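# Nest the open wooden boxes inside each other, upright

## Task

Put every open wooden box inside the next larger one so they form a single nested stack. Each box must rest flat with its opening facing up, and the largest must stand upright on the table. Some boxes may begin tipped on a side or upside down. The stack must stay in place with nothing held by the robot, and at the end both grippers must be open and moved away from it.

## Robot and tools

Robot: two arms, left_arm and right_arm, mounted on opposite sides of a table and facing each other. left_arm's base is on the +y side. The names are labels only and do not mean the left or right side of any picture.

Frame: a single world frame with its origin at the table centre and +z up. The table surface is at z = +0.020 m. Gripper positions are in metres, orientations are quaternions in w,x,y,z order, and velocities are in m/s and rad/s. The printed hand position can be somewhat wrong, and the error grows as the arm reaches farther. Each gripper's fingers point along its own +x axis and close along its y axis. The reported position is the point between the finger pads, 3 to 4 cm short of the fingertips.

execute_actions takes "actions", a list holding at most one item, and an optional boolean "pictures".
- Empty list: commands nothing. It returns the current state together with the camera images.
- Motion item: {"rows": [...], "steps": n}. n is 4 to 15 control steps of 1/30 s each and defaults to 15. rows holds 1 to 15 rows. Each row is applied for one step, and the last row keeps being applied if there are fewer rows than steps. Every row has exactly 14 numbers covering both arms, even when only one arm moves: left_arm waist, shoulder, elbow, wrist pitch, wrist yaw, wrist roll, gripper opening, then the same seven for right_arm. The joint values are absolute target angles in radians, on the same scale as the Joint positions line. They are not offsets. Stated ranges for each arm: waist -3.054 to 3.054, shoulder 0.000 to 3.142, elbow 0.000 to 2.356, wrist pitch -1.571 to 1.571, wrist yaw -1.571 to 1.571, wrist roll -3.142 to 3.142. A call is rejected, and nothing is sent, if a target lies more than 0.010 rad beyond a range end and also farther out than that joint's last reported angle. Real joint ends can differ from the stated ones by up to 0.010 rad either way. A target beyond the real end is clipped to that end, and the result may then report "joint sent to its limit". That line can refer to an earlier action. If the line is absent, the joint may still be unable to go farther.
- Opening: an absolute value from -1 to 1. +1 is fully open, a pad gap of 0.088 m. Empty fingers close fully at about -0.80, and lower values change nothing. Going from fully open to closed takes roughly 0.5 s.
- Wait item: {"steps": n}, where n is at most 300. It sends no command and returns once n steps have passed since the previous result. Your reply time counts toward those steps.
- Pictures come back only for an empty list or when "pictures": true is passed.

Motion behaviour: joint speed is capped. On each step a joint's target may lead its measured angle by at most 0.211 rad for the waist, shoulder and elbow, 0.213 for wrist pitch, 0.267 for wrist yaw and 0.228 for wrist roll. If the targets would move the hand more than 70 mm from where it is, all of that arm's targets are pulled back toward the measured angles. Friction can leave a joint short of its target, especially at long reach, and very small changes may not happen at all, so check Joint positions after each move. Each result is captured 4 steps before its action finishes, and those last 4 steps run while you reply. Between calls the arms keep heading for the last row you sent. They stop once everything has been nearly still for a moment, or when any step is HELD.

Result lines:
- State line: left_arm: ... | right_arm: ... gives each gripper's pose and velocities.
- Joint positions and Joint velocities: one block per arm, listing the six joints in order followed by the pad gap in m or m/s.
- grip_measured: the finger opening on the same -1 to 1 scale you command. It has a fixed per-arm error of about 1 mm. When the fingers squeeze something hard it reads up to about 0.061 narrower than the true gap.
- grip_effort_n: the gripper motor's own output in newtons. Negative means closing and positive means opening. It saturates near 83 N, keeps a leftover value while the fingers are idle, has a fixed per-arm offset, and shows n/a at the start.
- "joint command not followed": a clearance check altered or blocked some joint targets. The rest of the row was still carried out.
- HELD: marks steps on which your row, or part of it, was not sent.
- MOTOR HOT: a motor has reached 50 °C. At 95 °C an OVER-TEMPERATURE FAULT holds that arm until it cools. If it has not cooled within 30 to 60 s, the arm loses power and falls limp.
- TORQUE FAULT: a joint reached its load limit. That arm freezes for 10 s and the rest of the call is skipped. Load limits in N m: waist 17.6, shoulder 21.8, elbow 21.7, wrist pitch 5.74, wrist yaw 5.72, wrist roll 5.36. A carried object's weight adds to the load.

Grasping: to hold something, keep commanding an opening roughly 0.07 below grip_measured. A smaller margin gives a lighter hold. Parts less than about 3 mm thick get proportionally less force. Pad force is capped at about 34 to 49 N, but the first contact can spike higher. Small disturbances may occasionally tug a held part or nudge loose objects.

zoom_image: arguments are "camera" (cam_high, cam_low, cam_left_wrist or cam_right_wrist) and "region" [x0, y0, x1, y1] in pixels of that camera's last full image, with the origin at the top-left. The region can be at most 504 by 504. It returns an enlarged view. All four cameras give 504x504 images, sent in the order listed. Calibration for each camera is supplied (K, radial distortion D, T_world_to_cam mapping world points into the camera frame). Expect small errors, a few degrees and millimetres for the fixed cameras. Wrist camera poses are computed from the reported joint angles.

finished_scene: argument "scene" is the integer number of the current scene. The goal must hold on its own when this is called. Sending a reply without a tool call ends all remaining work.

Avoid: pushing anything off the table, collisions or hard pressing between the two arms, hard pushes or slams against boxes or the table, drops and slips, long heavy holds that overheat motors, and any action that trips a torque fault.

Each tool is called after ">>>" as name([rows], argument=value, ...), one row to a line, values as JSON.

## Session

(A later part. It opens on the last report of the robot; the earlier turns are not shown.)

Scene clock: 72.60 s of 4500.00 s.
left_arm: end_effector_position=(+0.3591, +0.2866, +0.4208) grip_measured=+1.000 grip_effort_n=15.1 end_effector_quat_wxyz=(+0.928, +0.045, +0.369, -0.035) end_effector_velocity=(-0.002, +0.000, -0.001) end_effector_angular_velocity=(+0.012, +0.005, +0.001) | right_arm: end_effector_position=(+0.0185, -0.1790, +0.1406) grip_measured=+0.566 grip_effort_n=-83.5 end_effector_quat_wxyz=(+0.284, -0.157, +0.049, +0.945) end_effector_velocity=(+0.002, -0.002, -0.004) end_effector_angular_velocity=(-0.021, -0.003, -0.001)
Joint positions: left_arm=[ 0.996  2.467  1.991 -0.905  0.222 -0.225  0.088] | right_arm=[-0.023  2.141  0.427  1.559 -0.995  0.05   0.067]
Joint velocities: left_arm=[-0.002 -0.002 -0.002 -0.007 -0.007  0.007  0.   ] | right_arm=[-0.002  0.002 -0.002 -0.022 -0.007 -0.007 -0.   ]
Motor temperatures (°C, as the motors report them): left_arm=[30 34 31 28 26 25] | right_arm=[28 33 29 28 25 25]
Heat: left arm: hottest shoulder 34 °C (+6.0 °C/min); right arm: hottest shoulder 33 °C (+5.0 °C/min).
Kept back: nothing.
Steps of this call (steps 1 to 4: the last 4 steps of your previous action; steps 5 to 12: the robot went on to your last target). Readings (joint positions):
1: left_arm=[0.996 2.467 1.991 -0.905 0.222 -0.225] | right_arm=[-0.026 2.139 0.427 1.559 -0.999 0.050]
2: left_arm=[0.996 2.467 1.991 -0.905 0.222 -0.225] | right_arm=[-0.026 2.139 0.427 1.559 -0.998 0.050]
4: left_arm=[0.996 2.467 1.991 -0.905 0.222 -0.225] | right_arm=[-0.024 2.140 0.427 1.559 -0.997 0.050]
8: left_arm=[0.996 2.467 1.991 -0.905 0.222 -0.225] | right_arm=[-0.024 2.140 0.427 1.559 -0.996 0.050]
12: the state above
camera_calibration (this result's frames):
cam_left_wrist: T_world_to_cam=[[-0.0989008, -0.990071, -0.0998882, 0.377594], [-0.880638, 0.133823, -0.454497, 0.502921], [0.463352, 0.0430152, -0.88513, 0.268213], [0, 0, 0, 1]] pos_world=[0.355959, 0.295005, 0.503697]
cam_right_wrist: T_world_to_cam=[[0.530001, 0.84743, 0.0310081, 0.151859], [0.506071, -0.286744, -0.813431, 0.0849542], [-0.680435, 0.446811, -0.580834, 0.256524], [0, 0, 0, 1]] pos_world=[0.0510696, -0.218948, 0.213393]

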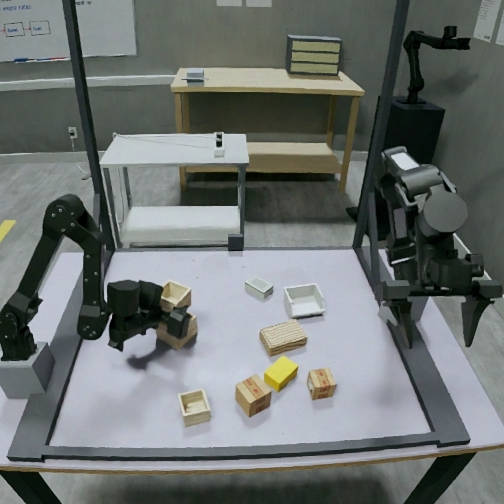

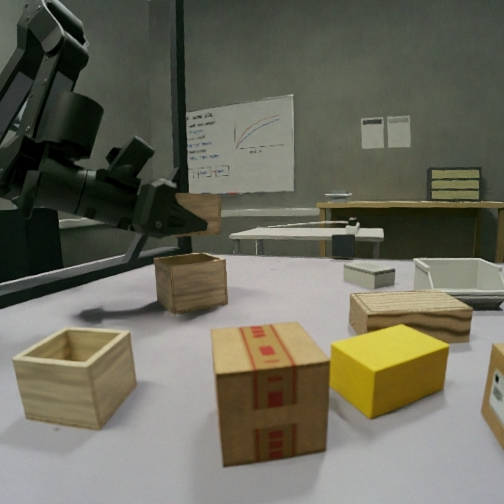

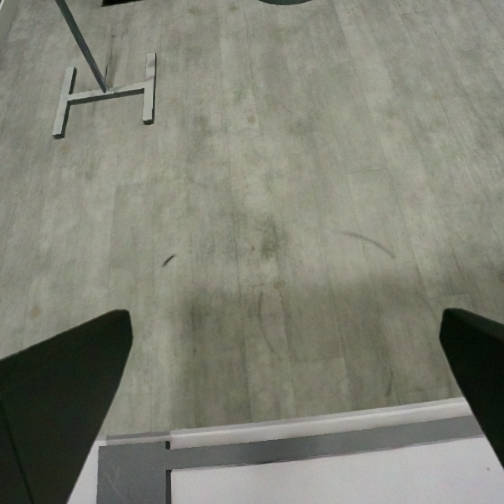

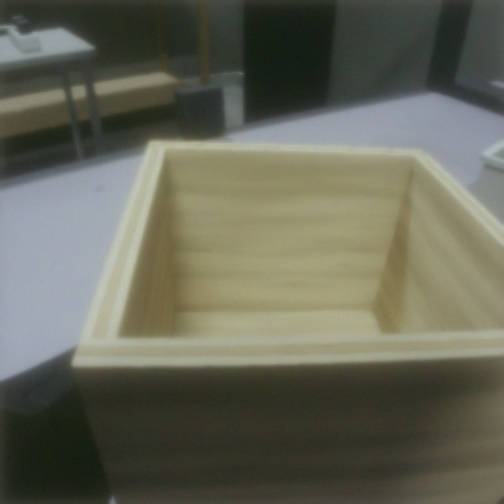

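>>> execute_actions(actions=[])

Scene clock: 73.27 s of 4500.00 s.
left_arm: end_effector_position=(+0.3591, +0.2866, +0.4208) grip_measured=+1.000 grip_effort_n=15.6 end_effector_quat_wxyz=(+0.928, +0.045, +0.369, -0.035) end_effector_velocity=(+0.002, +0.000, -0.001) end_effector_angular_velocity=(+0.001, -0.004, +0.007) | right_arm: end_effector_position=(+0.0185, -0.1790, +0.1406) grip_measured=+0.566 grip_effort_n=-83.5 end_effector_quat_wxyz=(+0.284, -0.157, +0.049, +0.945) end_effector_velocity=(-0.000, -0.002, -0.002) end_effector_angular_velocity=(-0.028, +0.007, +0.011)
Joint positions: left_arm=[ 0.996  2.467  1.991 -0.905  0.222 -0.225  0.088] | right_arm=[-0.023  2.141  0.427  1.559 -0.995  0.05   0.067]
Joint velocities: left_arm=[-0.002  0.002 -0.002  0.007 -0.007 -0.007  0.   ] | right_arm=[-0.002 -0.002  0.002 -0.022 -0.022  0.007 -0.   ]
Motor temperatures (°C, as the motors report them): left_arm=[30 34 31 28 26 25] | right_arm=[28 33 29 28 25 25]
Heat: left arm: hottest shoulder 34 °C (+6.1 °C/min); right arm: hottest shoulder 33 °C (+5.1 °C/min).
Kept back: nothing.
Steps of this call (steps 1 to 15: the robot went on to your last target; steps 16 to 20: nothing new was sent). Readings (joint positions):
1: left_arm=[0.996 2.467 1.991 -0.905 0.222 -0.225] | right_arm=[-0.023 2.141 0.427 1.559 -0.995 0.050]
2: left_arm=[0.996 2.467 1.991 -0.905 0.222 -0.225] | right_arm=[-0.023 2.141 0.427 1.559 -0.995 0.050]
4: left_arm=[0.996 2.467 1.991 -0.905 0.222 -0.225] | right_arm=[-0.023 2.141 0.427 1.559 -0.995 0.050]
8: left_arm=[0.996 2.467 1.991 -0.905 0.222 -0.225] | right_arm=[-0.023 2.141 0.427 1.559 -0.995 0.050]
20: the state above
All arms were judged still, so your last target was given up. Only a new action makes them travel on or press farther. Fingers that are still opening or closing keep moving.
camera_calibration (this result's frames):
cam_left_wrist: T_world_to_cam=[[-0.0989008, -0.990071, -0.0998882, 0.377594], [-0.880638, 0.133823, -0.454497, 0.502921], [0.463352, 0.0430152, -0.88513, 0.268213], [0, 0, 0, 1]] pos_world=[0.355959, 0.295005, 0.503697]
cam_right_wrist: T_world_to_cam=[[0.530001, 0.84743, 0.0310081, 0.151859], [0.506071, -0.286744, -0.813431, 0.0849542], [-0.680435, 0.446811, -0.580834, 0.256524], [0, 0, 0, 1]] pos_world=[0.0510696, -0.218948, 0.213393]

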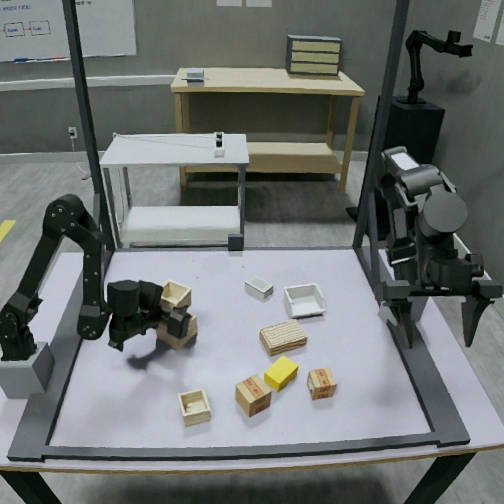

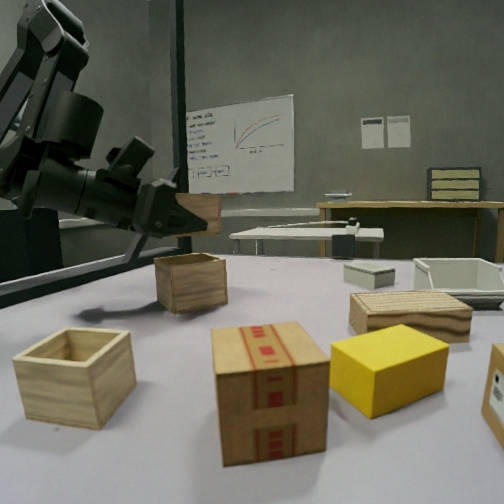

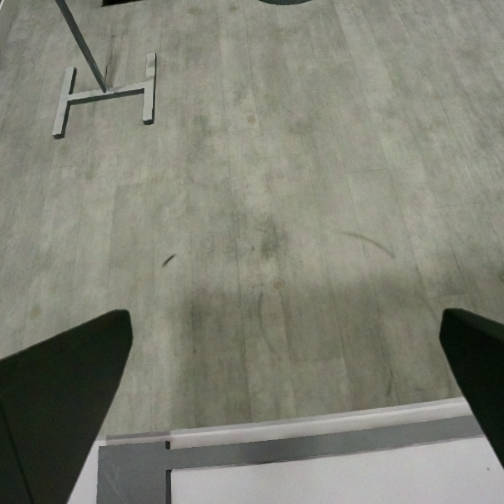

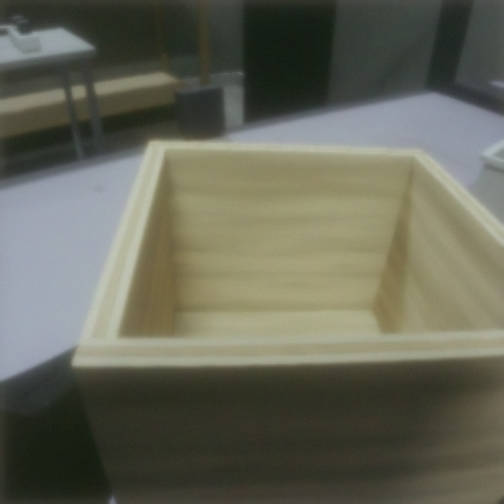

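>>> execute_actions([
  {"rows":[[1.0,2.467,1.991,-0.905,0.223,-0.225,1,-0.02,2.22,0.42,1.5,-0.99,0.05,0.5]]},
])

>>> execute_actions([
  {"steps":20},
], pictures=true)

>>> zoom_image(camera="cam_high", region=[100,240,260,400])

>>> zoom_image(camera="cam_low", region=[100,160,280,340])

Scene clock: 73.80 s of 4500.00 s.
left_arm: end_effector_position=(+0.3591, +0.2866, +0.4208) grip_measured=+1.000 grip_effort_n=15.1 end_effector_quat_wxyz=(+0.928, +0.045, +0.369, -0.035) end_effector_velocity=(-0.001, +0.002, +0.001) end_effector_angular_velocity=(+0.011, -0.004, +0.019) | right_arm: end_effector_position=(+0.0274, -0.1859, +0.1122) grip_measured=+0.566 grip_effort_n=-83.5 end_effector_quat_wxyz=(+0.292, -0.174, +0.108, +0.934) end_effector_velocity=(+0.007, -0.002, -0.013) end_effector_angular_velocity=(-0.042, -0.014, -0.025)
Joint positions: left_arm=[ 0.996  2.467  1.991 -0.905  0.222 -0.225  0.088] | right_arm=[-0.023  2.208  0.422  1.504 -0.994  0.05   0.067]
Joint velocities: left_arm=[-0.002 -0.002  0.002 -0.007 -0.022 -0.007  0.   ] | right_arm=[-0.007  0.027 -0.002 -0.037  0.007 -0.022 -0.   ]
Motor temperatures (°C, as the motors report them): left_arm=[30 34 31 28 26 25] | right_arm=[28 33 29 28 25 25]
Heat: left arm: hottest shoulder 34 °C (+6.0 °C/min); right arm: hottest shoulder 33 °C (+5.0 °C/min).
Steps of this call (steps 1 to 5: nothing new was sent; steps 6 to 16: the first 11 steps of this action). Readings (joint positions):
6: left_arm=[0.996 2.467 1.991 -0.905 0.222 -0.225] | right_arm=[-0.023 2.147 0.427 1.559 -0.995 0.050]
7: left_arm=[0.996 2.467 1.991 -0.905 0.222 -0.225] | right_arm=[-0.023 2.157 0.427 1.549 -0.994 0.050]
9: left_arm=[0.996 2.467 1.991 -0.905 0.222 -0.225] | right_arm=[-0.023 2.185 0.426 1.518 -0.994 0.050]
13: left_arm=[0.996 2.467 1.991 -0.905 0.222 -0.225] | right_arm=[-0.023 2.206 0.422 1.508 -0.994 0.050]
16: the state above

Scene clock: 74.47 s of 4500.00 s.
left_arm: end_effector_position=(+0.3591, +0.2866, +0.4208) grip_measured=+1.000 grip_effort_n=15.6 end_effector_quat_wxyz=(+0.928, +0.045, +0.369, -0.035) end_effector_velocity=(-0.001, +0.003, -0.002) end_effector_angular_velocity=(+0.022, +0.004, +0.013) | right_arm: end_effector_position=(+0.0278, -0.1862, +0.1111) grip_measured=+0.566 grip_effort_n=-83.5 end_effector_quat_wxyz=(+0.293, -0.175, +0.111, +0.933) end_effector_velocity=(+0.000, -0.001, -0.000) end_effector_angular_velocity=(-0.003, -0.002, +0.005)
Joint positions: left_arm=[ 0.996  2.467  1.991 -0.905  0.222 -0.225  0.088] | right_arm=[-0.023  2.21   0.422  1.502 -0.994  0.05   0.067]
Joint velocities: left_arm=[-0.002 -0.002 -0.007 -0.007 -0.022  0.007  0.   ] | right_arm=[-0.002 -0.002 -0.002 -0.007 -0.007 -0.007 -0.   ]
Motor temperatures (°C, as the motors report them): left_arm=[30 34 31 28 26 25] | right_arm=[28 33 29 28 25 25]
Heat: left arm: hottest shoulder 34 °C (+6.1 °C/min); right arm: hottest shoulder 33 °C (+5.0 °C/min).
Kept back: nothing.
Steps of this call (steps 1 to 4: the last 4 steps of your previous action; steps 5 to 15: the robot went on to your last target; steps 16 to 20: nothing new was sent). Readings (joint positions):
1: left_arm=[0.996 2.467 1.991 -0.905 0.222 -0.225] | right_arm=[-0.023 2.208 0.422 1.504 -0.994 0.050]
2: left_arm=[0.996 2.467 1.991 -0.905 0.222 -0.225] | right_arm=[-0.023 2.209 0.422 1.503 -0.994 0.050]
4: left_arm=[0.996 2.467 1.991 -0.905 0.222 -0.225] | right_arm=[-0.023 2.210 0.422 1.503 -0.994 0.050]
8: left_arm=[0.996 2.467 1.991 -0.905 0.222 -0.225] | right_arm=[-0.023 2.210 0.422 1.502 -0.994 0.050]
20: the state above
All arms were judged still, so your last target was given up. Only a new action makes them travel on or press farther. Fingers that are still opening or closing keep moving.
camera_calibration (this result's frames):
cam_left_wrist: T_world_to_cam=[[-0.0989008, -0.990071, -0.0998882, 0.377594], [-0.880638, 0.133823, -0.454497, 0.502921], [0.463352, 0.0430152, -0.88513, 0.268213], [0, 0, 0, 1]] pos_world=[0.355959, 0.295005, 0.503697]
cam_right_wrist: T_world_to_cam=[[0.563573, 0.822911, -0.0721371, 0.159905], [0.4946, -0.406088, -0.768416, 0.0272496], [-0.661632, 0.397379, -0.635872, 0.245325], [0, 0, 0, 1]] pos_world=[0.0587195, -0.218009, 0.18847]

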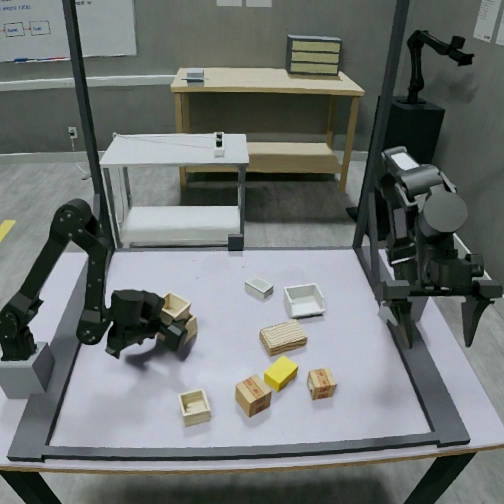

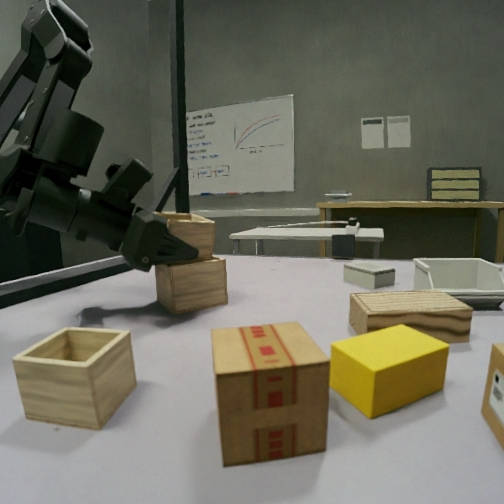

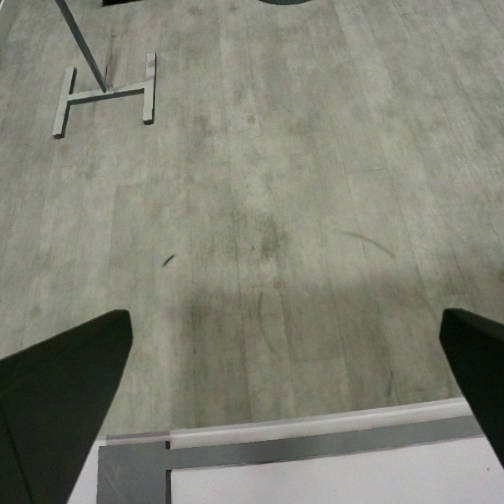

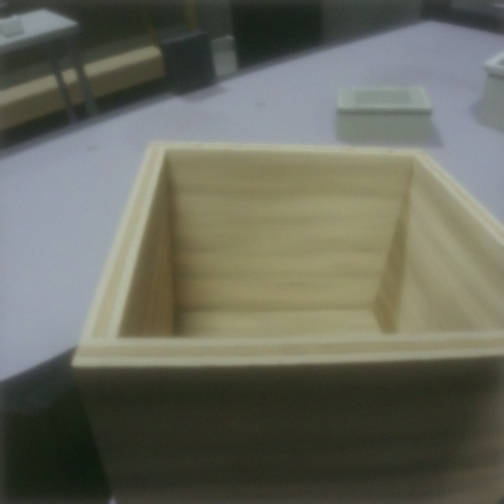

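Region (100, 240, 260, 400) of cam_high's 504x504 image, scaled by 3.150, with more detail than that image has.

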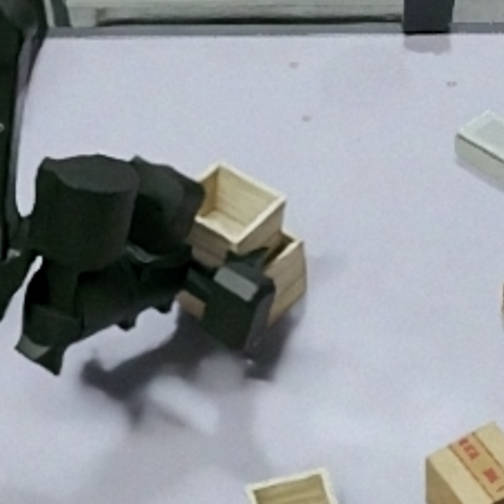

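Region (100, 160, 280, 340) of cam_low's 504x504 image, scaled by 2.800, with more detail than that image has.

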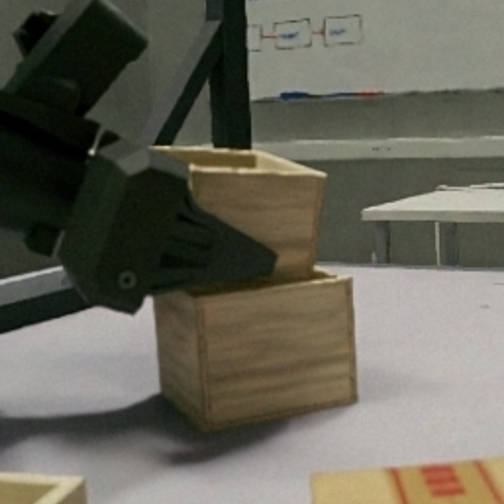

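>>> execute_actions([
  {"rows":[[1.0,2.467,1.991,-0.905,0.223,-0.225,1,-0.02,2.21,0.46,1.5,-0.99,0.05,0.5]]},
])

>>> execute_actions([
  {"steps":20},
], pictures=true)

>>> zoom_image(camera="cam_high", region=[100,240,260,400])

>>> zoom_image(camera="cam_low", region=[100,160,280,340])

Scene clock: 75.00 s of 4500.00 s.
left_arm: end_effector_position=(+0.3591, +0.2866, +0.4208) grip_measured=+1.000 grip_effort_n=15.1 end_effector_quat_wxyz=(+0.928, +0.045, +0.369, -0.035) end_effector_velocity=(-0.001, +0.000, -0.002) end_effector_angular_velocity=(-0.007, +0.002, +0.038) | right_arm: end_effector_position=(+0.0262, -0.1777, +0.1153) grip_measured=+0.566 grip_effort_n=-83.5 end_effector_quat_wxyz=(+0.291, -0.171, +0.098, +0.936) end_effector_velocity=(-0.000, +0.000, +0.002) end_effector_angular_velocity=(-0.016, +0.013, -0.003)
Joint positions: left_arm=[ 0.996  2.467  1.991 -0.905  0.222 -0.225  0.088] | right_arm=[-0.022  2.21   0.452  1.5   -0.994  0.05   0.067]
Joint velocities: left_arm=[-0.007 -0.002 -0.002 -0.007 -0.022 -0.037  0.   ] | right_arm=[-0.002 -0.007  0.002 -0.007 -0.007  0.022 -0.   ]
Motor temperatures (°C, as the motors report them): left_arm=[30 34 31 28 26 25] | right_arm=[28 33 29 28 25 25]
Heat: left arm: hottest shoulder 34 °C (+6.0 °C/min); right arm: hottest shoulder 33 °C (+5.0 °C/min).
Steps of this call (steps 1 to 5: nothing new was sent; steps 6 to 16: the first 11 steps of this action). Readings (joint positions):
6: left_arm=[0.996 2.467 1.991 -0.905 0.222 -0.225] | right_arm=[-0.023 2.210 0.424 1.502 -0.994 0.050]
7: left_arm=[0.996 2.467 1.991 -0.905 0.222 -0.225] | right_arm=[-0.022 2.210 0.428 1.500 -0.994 0.050]
9: left_arm=[0.996 2.467 1.991 -0.905 0.222 -0.225] | right_arm=[-0.022 2.210 0.440 1.500 -0.994 0.050]
13: left_arm=[0.996 2.467 1.991 -0.905 0.222 -0.225] | right_arm=[-0.022 2.210 0.451 1.500 -0.994 0.050]
16: the state above

Scene clock: 75.67 s of 4500.00 s.
left_arm: end_effector_position=(+0.3591, +0.2866, +0.4208) grip_measured=+1.000 grip_effort_n=15.1 end_effector_quat_wxyz=(+0.928, +0.045, +0.369, -0.035) end_effector_velocity=(-0.004, +0.001, -0.003) end_effector_angular_velocity=(+0.003, +0.019, +0.016) | right_arm: end_effector_position=(+0.0261, -0.1774, +0.1154) grip_measured=+0.566 grip_effort_n=-83.5 end_effector_quat_wxyz=(+0.291, -0.171, +0.097, +0.936) end_effector_velocity=(-0.004, -0.005, -0.002) end_effector_angular_velocity=(-0.031, +0.009, +0.020)
Joint positions: left_arm=[ 0.996  2.467  1.991 -0.905  0.222 -0.225  0.088] | right_arm=[-0.022  2.21   0.453  1.5   -0.994  0.05   0.067]
Joint velocities: left_arm=[-0.002 -0.002 -0.002 -0.022 -0.007 -0.007  0.   ] | right_arm=[ 0.007 -0.007 -0.002 -0.022 -0.022  0.007 -0.   ]
Motor temperatures (°C, as the motors report them): left_arm=[30 34 31 28 26 25] | right_arm=[28 33 29 28 25 25]
Heat: left arm: hottest shoulder 34 °C (+6.0 °C/min); right arm: hottest shoulder 33 °C (+5.0 °C/min).
Kept back: nothing.
Steps of this call (steps 1 to 4: the last 4 steps of your previous action; steps 5 to 15: the robot went on to your last target; steps 16 to 20: nothing new was sent). Readings (joint positions):
1: left_arm=[0.996 2.467 1.991 -0.905 0.222 -0.225] | right_arm=[-0.022 2.210 0.453 1.500 -0.994 0.050]
2: left_arm=[0.996 2.467 1.991 -0.905 0.222 -0.225] | right_arm=[-0.022 2.210 0.453 1.500 -0.994 0.050]
4: left_arm=[0.996 2.467 1.991 -0.905 0.222 -0.225] | right_arm=[-0.022 2.210 0.453 1.500 -0.994 0.050]
8: left_arm=[0.996 2.467 1.991 -0.905 0.222 -0.225] | right_arm=[-0.022 2.210 0.453 1.500 -0.994 0.050]
20: the state above
All arms were judged still, so your last target was given up. Only a new action makes them travel on or press farther. Fingers that are still opening or closing keep moving.
camera_calibration (this result's frames):
cam_left_wrist: T_world_to_cam=[[-0.0989008, -0.990071, -0.0998882, 0.377594], [-0.880638, 0.133823, -0.454497, 0.502921], [0.463352, 0.0430152, -0.88513, 0.268213], [0, 0, 0, 1]] pos_world=[0.355959, 0.295005, 0.503697]
cam_right_wrist: T_world_to_cam=[[0.556041, 0.829686, -0.0494001, 0.152656], [0.497686, -0.379964, -0.779703, 0.040882], [-0.665678, 0.408961, -0.624198, 0.244278], [0, 0, 0, 1]] pos_world=[0.0573815, -0.211023, 0.191895]

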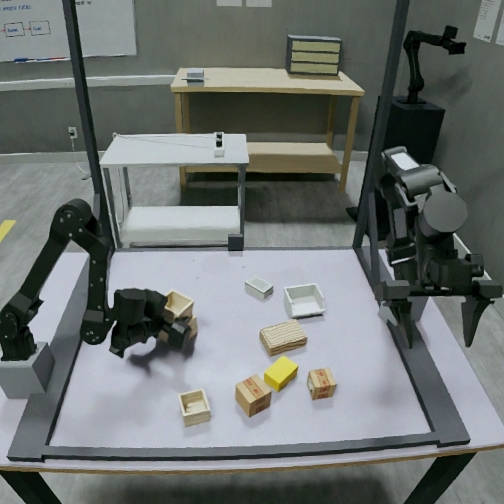

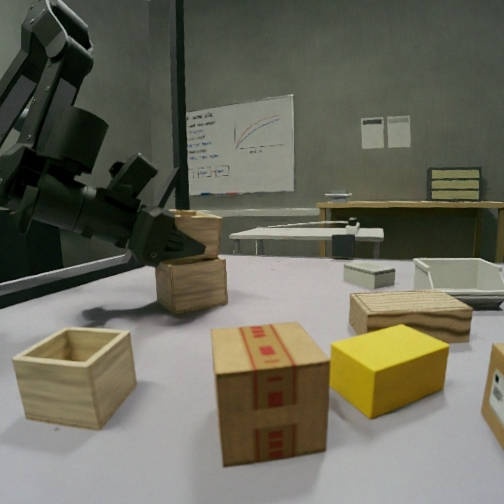

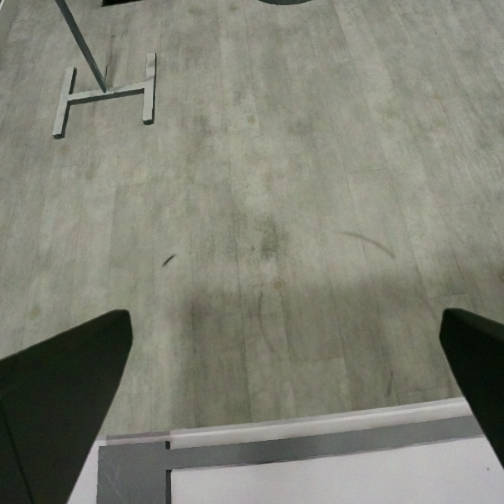

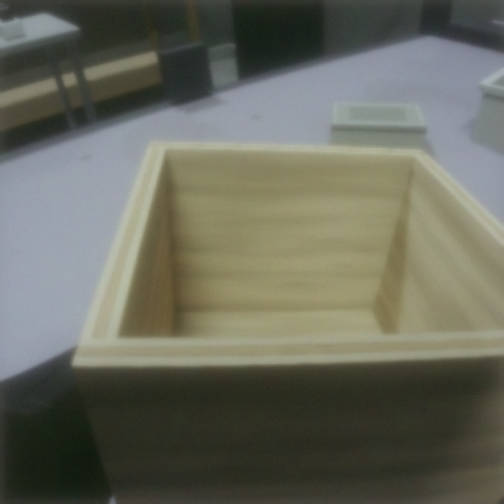

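Region (100, 240, 260, 400) of cam_high's 504x504 image, scaled by 3.150, with more detail than that image has.

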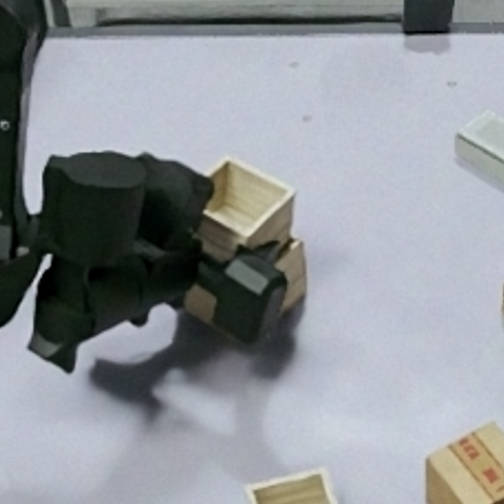

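Region (100, 160, 280, 340) of cam_low's 504x504 image, scaled by 2.800, with more detail than that image has.

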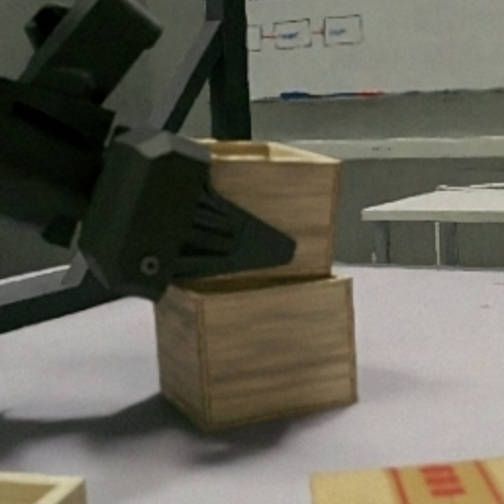

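>>> execute_actions([
  {"rows":[[1.0,2.467,1.991,-0.905,0.223,-0.225,1,-0.003,2.25,0.475,1.45,-1.01,0.05,0.5]]},
])

>>> execute_actions([
  {"steps":15},
], pictures=true)

>>> zoom_image(camera="cam_high", region=[100,240,260,400])

>>> zoom_image(camera="cam_low", region=[100,160,280,340])

Scene clock: 76.27 s of 4500.00 s.
left_arm: end_effector_position=(+0.3591, +0.2866, +0.4208) grip_measured=+1.000 grip_effort_n=15.1 end_effector_quat_wxyz=(+0.928, +0.045, +0.369, -0.035) end_effector_velocity=(+0.000, -0.001, +0.001) end_effector_angular_velocity=(+0.000, -0.008, +0.006) | right_arm: end_effector_position=(+0.0241, -0.1776, +0.1062) grip_measured=+0.566 grip_effort_n=-83.5 end_effector_quat_wxyz=(+0.283, -0.177, +0.116, +0.936) end_effector_velocity=(+0.000, +0.001, -0.001) end_effector_angular_velocity=(-0.007, -0.002, +0.004)
Joint positions: left_arm=[ 0.996  2.467  1.991 -0.905  0.222 -0.225  0.088] | right_arm=[-0.011  2.23   0.473  1.463 -1.004  0.048  0.067]
Joint velocities: left_arm=[-0.002 -0.002 -0.002  0.007 -0.007 -0.007  0.   ] | right_arm=[-0.002 -0.002  0.007 -0.022 -0.007 -0.007 -0.   ]
Motor temperatures (°C, as the motors report them): left_arm=[30 34 31 28 26 25] | right_arm=[28 33 29 28 25 25]
Heat: left arm: hottest shoulder 34 °C (+6.1 °C/min); right arm: hottest shoulder 33 °C (+4.0 °C/min).
Steps of this call (steps 1 to 7: nothing new was sent; steps 8 to 18: the first 11 steps of this action). Readings (joint positions):
8: left_arm=[0.996 2.467 1.991 -0.905 0.222 -0.225] | right_arm=[-0.022 2.212 0.455 1.497 -0.994 0.050]
9: left_arm=[0.996 2.467 1.991 -0.905 0.222 -0.225] | right_arm=[-0.019 2.216 0.459 1.486 -0.994 0.050]
11: left_arm=[0.996 2.467 1.991 -0.905 0.222 -0.225] | right_arm=[-0.012 2.226 0.465 1.470 -0.999 0.050]
15: left_arm=[0.996 2.467 1.991 -0.905 0.222 -0.225] | right_arm=[-0.011 2.230 0.471 1.465 -1.003 0.048]
18: the state above

Scene clock: 76.77 s of 4500.00 s.
left_arm: end_effector_position=(+0.3591, +0.2866, +0.4208) grip_measured=+1.000 grip_effort_n=15.6 end_effector_quat_wxyz=(+0.928, +0.045, +0.369, -0.035) end_effector_velocity=(-0.001, +0.002, -0.001) end_effector_angular_velocity=(+0.022, -0.000, +0.011) | right_arm: end_effector_position=(+0.0240, -0.1775, +0.1060) grip_measured=+0.566 grip_effort_n=-83.5 end_effector_quat_wxyz=(+0.282, -0.177, +0.116, +0.936) end_effector_velocity=(+0.001, -0.000, +0.002) end_effector_angular_velocity=(-0.008, +0.006, -0.004)
Joint positions: left_arm=[ 0.996  2.467  1.991 -0.905  0.222 -0.225  0.088] | right_arm=[-0.011  2.231  0.474  1.461 -1.005  0.048  0.067]
Joint velocities: left_arm=[-0.002 -0.002 -0.002 -0.007 -0.022  0.007  0.   ] | right_arm=[-0.007 -0.007 -0.002 -0.007 -0.007  0.007 -0.   ]
Motor temperatures (°C, as the motors report them): left_arm=[30 34 31 28 26 25] | right_arm=[28 33 29 28 25 25]
Heat: left arm: hottest shoulder 34 °C (+6.0 °C/min); right arm: hottest shoulder 33 °C (+4.0 °C/min).
Kept back: nothing.
Steps of this call (steps 1 to 4: the last 4 steps of your previous action; steps 5 to 15: the robot went on to your last target). Readings (joint positions):
1: left_arm=[0.996 2.467 1.991 -0.905 0.222 -0.225] | right_arm=[-0.011 2.230 0.473 1.462 -1.004 0.048]
2: left_arm=[0.996 2.467 1.991 -0.905 0.222 -0.225] | right_arm=[-0.011 2.230 0.473 1.462 -1.004 0.048]
4: left_arm=[0.996 2.467 1.991 -0.905 0.222 -0.225] | right_arm=[-0.011 2.230 0.474 1.462 -1.005 0.048]
8: left_arm=[0.996 2.467 1.991 -0.905 0.222 -0.225] | right_arm=[-0.011 2.230 0.474 1.462 -1.005 0.048]
15: the state above
All arms were judged still, so your last target was given up. Only a new action makes them travel on or press farther. Fingers that are still opening or closing keep moving.
camera_calibration (this result's frames):
cam_left_wrist: T_world_to_cam=[[-0.0989008, -0.990071, -0.0998882, 0.377594], [-0.880638, 0.133823, -0.454497, 0.502921], [0.463352, 0.0430152, -0.88513, 0.268213], [0, 0, 0, 1]] pos_world=[0.355959, 0.295005, 0.503697]
cam_right_wrist: T_world_to_cam=[[0.547024, 0.83281, -0.084806, 0.157945], [0.501301, -0.407029, -0.763561, 0.0279635], [-0.67042, 0.375172, -0.640143, 0.232859], [0, 0, 0, 1]] pos_world=[0.0556953, -0.207518, 0.183809]

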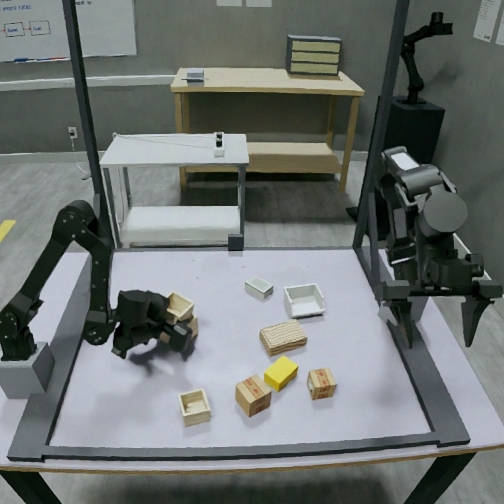

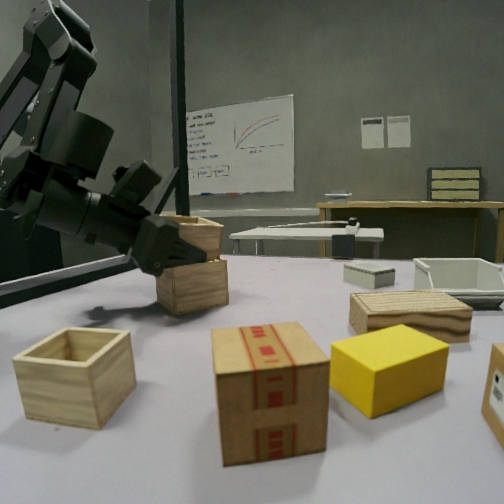

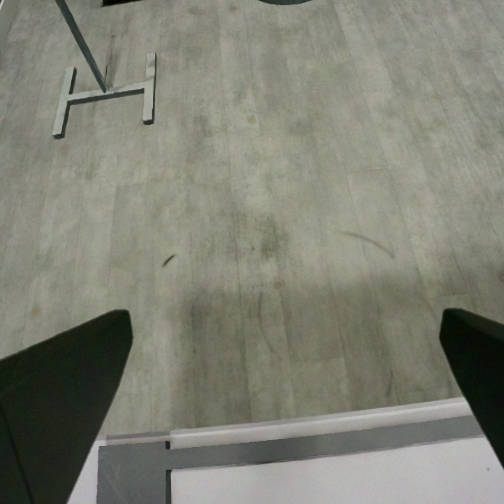

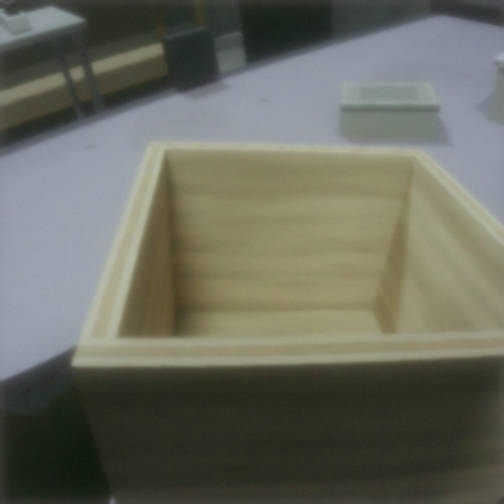

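Region (100, 240, 260, 400) of cam_high's 504x504 image, scaled by 3.150, with more detail than that image has.

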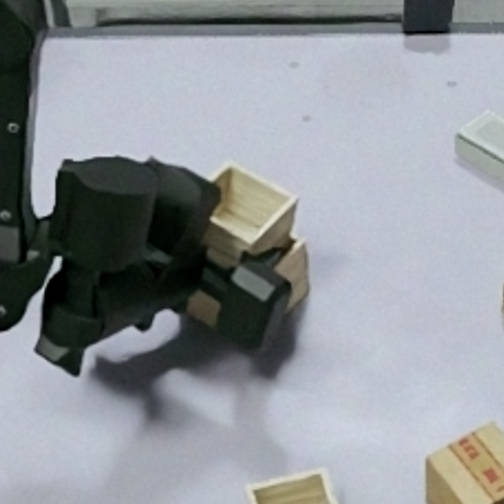

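Region (100, 160, 280, 340) of cam_low's 504x504 image, scaled by 2.800, with more detail than that image has.

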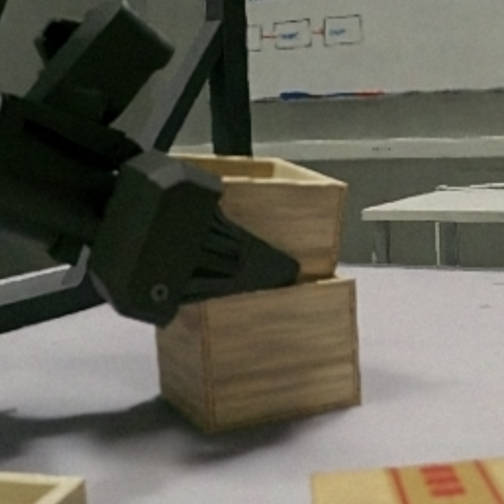

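Fingers touch the rim; release.

>>> execute_actions([
  {"rows":[[1.0,2.467,1.991,-0.905,0.223,-0.225,1,-0.011,2.22,0.474,1.46,-1.005,0.05,1]]},
])

>>> execute_actions([
  {"rows":[[1.0,2.467,1.991,-0.905,0.223,-0.225,1,-0.011,2.0,0.40,1.46,-1.005,0.05,1]]},
])

>>> execute_actions([
  {"steps":15},
], pictures=true)

>>> zoom_image(camera="cam_high", region=[100,240,260,400])

Scene clock: 77.27 s of 4500.00 s.
left_arm: end_effector_position=(+0.3591, +0.2866, +0.4208) grip_measured=+1.000 grip_effort_n=15.1 end_effector_quat_wxyz=(+0.928, +0.045, +0.369, -0.035) end_effector_velocity=(-0.003, +0.003, -0.001) end_effector_angular_velocity=(+0.010, +0.013, +0.008) | right_arm: end_effector_position=(+0.0234, -0.1772, +0.1077) grip_measured=+0.975 grip_effort_n=18.8 end_effector_quat_wxyz=(+0.281, -0.177, +0.113, +0.936) end_effector_velocity=(-0.002, -0.002, +0.001) end_effector_angular_velocity=(+0.001, -0.002, +0.011)
Joint positions: left_arm=[ 0.996  2.467  1.991 -0.905  0.222 -0.225  0.088] | right_arm=[-0.011  2.225  0.474  1.462 -1.007  0.048  0.087]
Joint velocities: left_arm=[ 0.002 -0.002  0.002 -0.022 -0.007  0.007  0.   ] | right_arm=[ 0.002 -0.007 -0.002 -0.007 -0.007 -0.007  0.009]
Motor temperatures (°C, as the motors report them): left_arm=[30 34 32 28 26 25] | right_arm=[28 33 29 28 25 25]
Heat: left arm: hottest shoulder 34 °C (+5.1 °C/min); right arm: hottest shoulder 33 °C (+5.1 °C/min).
Steps of this call (steps 1 to 4: nothing new was sent; steps 5 to 15: the first 11 steps of this action). Readings (joint positions):
5: left_arm=[0.996 2.467 1.991 -0.905 0.222 -0.225] | right_arm=[-0.011 2.230 0.474 1.461 -1.006 0.048]
6: left_arm=[0.996 2.467 1.991 -0.905 0.222 -0.225] | right_arm=[-0.011 2.229 0.474 1.461 -1.007 0.048]
8: left_arm=[0.996 2.467 1.991 -0.905 0.222 -0.225] | right_arm=[-0.011 2.228 0.474 1.461 -1.007 0.048]
12: left_arm=[0.996 2.467 1.991 -0.905 0.222 -0.225] | right_arm=[-0.011 2.226 0.474 1.461 -1.007 0.048]
15: the state above

Scene clock: 77.77 s of 4500.00 s.
left_arm: end_effector_position=(+0.3591, +0.2866, +0.4208) grip_measured=+1.000 grip_effort_n=15.1 end_effector_quat_wxyz=(+0.928, +0.045, +0.369, -0.035) end_effector_velocity=(-0.001, +0.002, -0.005) end_effector_angular_velocity=(+0.002, +0.014, +0.015) | right_arm: end_effector_position=(+0.0076, -0.1832, +0.1606) grip_measured=+0.998 grip_effort_n=18.4 end_effector_quat_wxyz=(+0.274, -0.156, +0.044, +0.948) end_effector_velocity=(+0.001, -0.012, +0.001) end_effector_angular_velocity=(-0.017, -0.005, -0.015)
Joint positions: left_arm=[ 0.996  2.467  1.991 -0.905  0.222 -0.225  0.088] | right_arm=[-0.011  2.015  0.411  1.462 -1.003  0.05   0.088]
Joint velocities: left_arm=[-0.002  0.002 -0.007 -0.007 -0.007 -0.007  0.   ] | right_arm=[-0.002 -0.046 -0.051 -0.022  0.007 -0.007 -0.   ]
Motor temperatures (°C, as the motors report them): left_arm=[30 34 32 28 26 25] | right_arm=[28 33 29 28 25 25]
Heat: left arm: hottest shoulder 34 °C (+5.0 °C/min); right arm: hottest shoulder 33 °C (+5.0 °C/min).
Steps of this call (steps 1 to 4: the last 4 steps of your previous action; steps 5 to 15: the first 11 steps of this action). Readings (joint positions):
5: left_arm=[0.996 2.467 1.991 -0.905 0.222 -0.225] | right_arm=[-0.011 2.207 0.469 1.454 -1.005 0.048]
6: left_arm=[0.996 2.467 1.991 -0.905 0.222 -0.225] | right_arm=[-0.011 2.172 0.452 1.445 -1.002 0.050]
8: left_arm=[0.996 2.467 1.991 -0.905 0.222 -0.225] | right_arm=[-0.011 2.089 0.427 1.464 -1.003 0.050]
12: left_arm=[0.996 2.467 1.991 -0.905 0.222 -0.225] | right_arm=[-0.011 2.021 0.419 1.465 -1.003 0.050]
15: the state above

Scene clock: 78.27 s of 4500.00 s.
left_arm: end_effector_position=(+0.3591, +0.2866, +0.4208) grip_measured=+1.000 grip_effort_n=15.1 end_effector_quat_wxyz=(+0.928, +0.045, +0.369, -0.035) end_effector_velocity=(-0.002, +0.000, -0.001) end_effector_angular_velocity=(+0.002, +0.005, +0.011) | right_arm: end_effector_position=(+0.0071, -0.1837, +0.1623) grip_measured=+0.998 grip_effort_n=18.4 end_effector_quat_wxyz=(+0.274, -0.156, +0.042, +0.948) end_effector_velocity=(+0.001, -0.000, +0.001) end_effector_angular_velocity=(+0.020, -0.004, -0.003)
Joint positions: left_arm=[ 0.996  2.467  1.991 -0.905  0.222 -0.225  0.088] | right_arm=[-0.011  2.007  0.408  1.462 -1.003  0.05   0.088]
Joint velocities: left_arm=[-0.002 -0.002 -0.002 -0.007 -0.007 -0.007  0.   ] | right_arm=[-0.002  0.002 -0.007  0.022  0.007 -0.007 -0.   ]
Motor temperatures (°C, as the motors report them): left_arm=[30 34 32 28 26 25] | right_arm=[28 33 29 28 25 25]
Heat: left arm: hottest shoulder 34 °C (+5.1 °C/min); right arm: hottest shoulder 33 °C (+4.0 °C/min).
Kept back: nothing.
Steps of this call (steps 1 to 4: the last 4 steps of your previous action; steps 5 to 15: the robot went on to your last target). Readings (joint positions):
1: left_arm=[0.996 2.467 1.991 -0.905 0.222 -0.225] | right_arm=[-0.011 2.014 0.410 1.462 -1.003 0.050]
2: left_arm=[0.996 2.467 1.991 -0.905 0.222 -0.225] | right_arm=[-0.011 2.012 0.409 1.462 -1.003 0.050]
4: left_arm=[0.996 2.467 1.991 -0.905 0.222 -0.225] | right_arm=[-0.011 2.010 0.409 1.462 -1.003 0.050]
8: left_arm=[0.996 2.467 1.991 -0.905 0.222 -0.225] | right_arm=[-0.011 2.008 0.409 1.462 -1.003 0.050]
15: the state above
All arms were judged still, so your last target was given up. Only a new action makes them travel on or press farther. Fingers that are still opening or closing keep moving.
camera_calibration (this result's frames):
cam_left_wrist: T_world_to_cam=[[-0.0989008, -0.990071, -0.0998882, 0.377594], [-0.880638, 0.133823, -0.454497, 0.502921], [0.463352, 0.0430152, -0.88513, 0.268213], [0, 0, 0, 1]] pos_world=[0.355959, 0.295005, 0.503697]
cam_right_wrist: T_world_to_cam=[[0.509715, 0.859413, 0.0400072, 0.162071], [0.511573, -0.265369, -0.817235, 0.111547], [-0.691725, 0.437023, -0.574915, 0.260798], [0, 0, 0, 1]] pos_world=[0.0407254, -0.22366, 0.234613]

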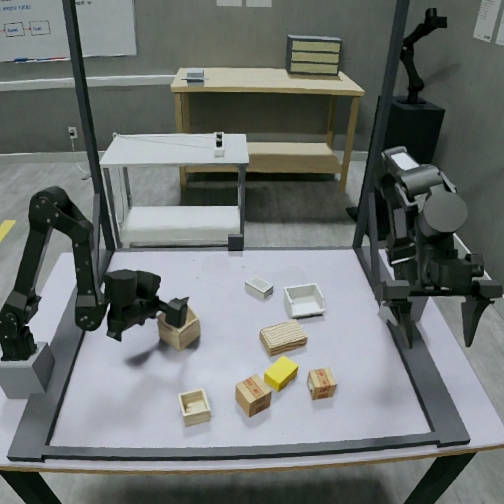

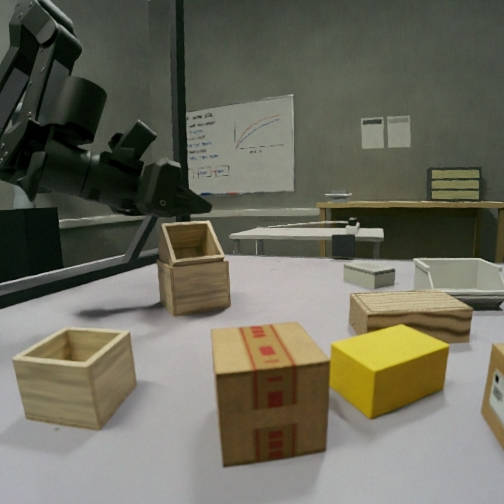

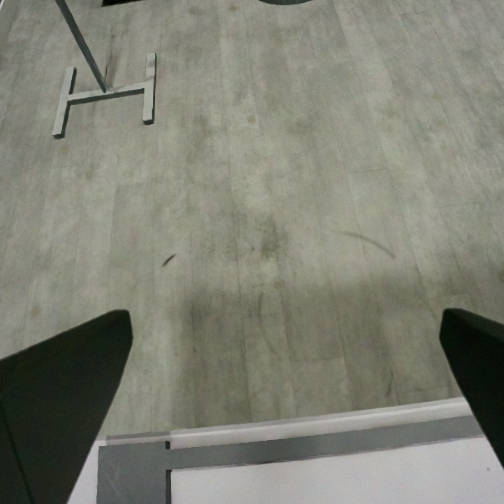

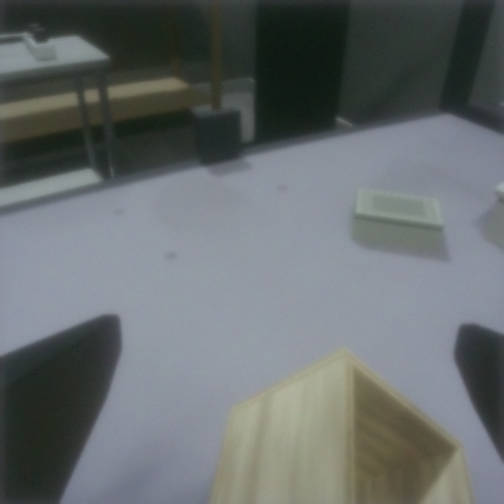

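Region (100, 240, 260, 400) of cam_high's 504x504 image, scaled by 3.150, with more detail than that image has.

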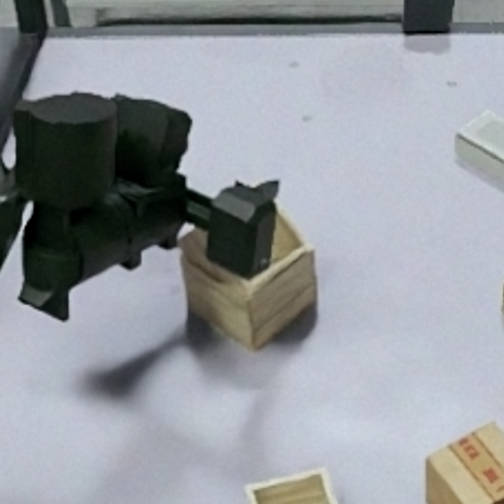

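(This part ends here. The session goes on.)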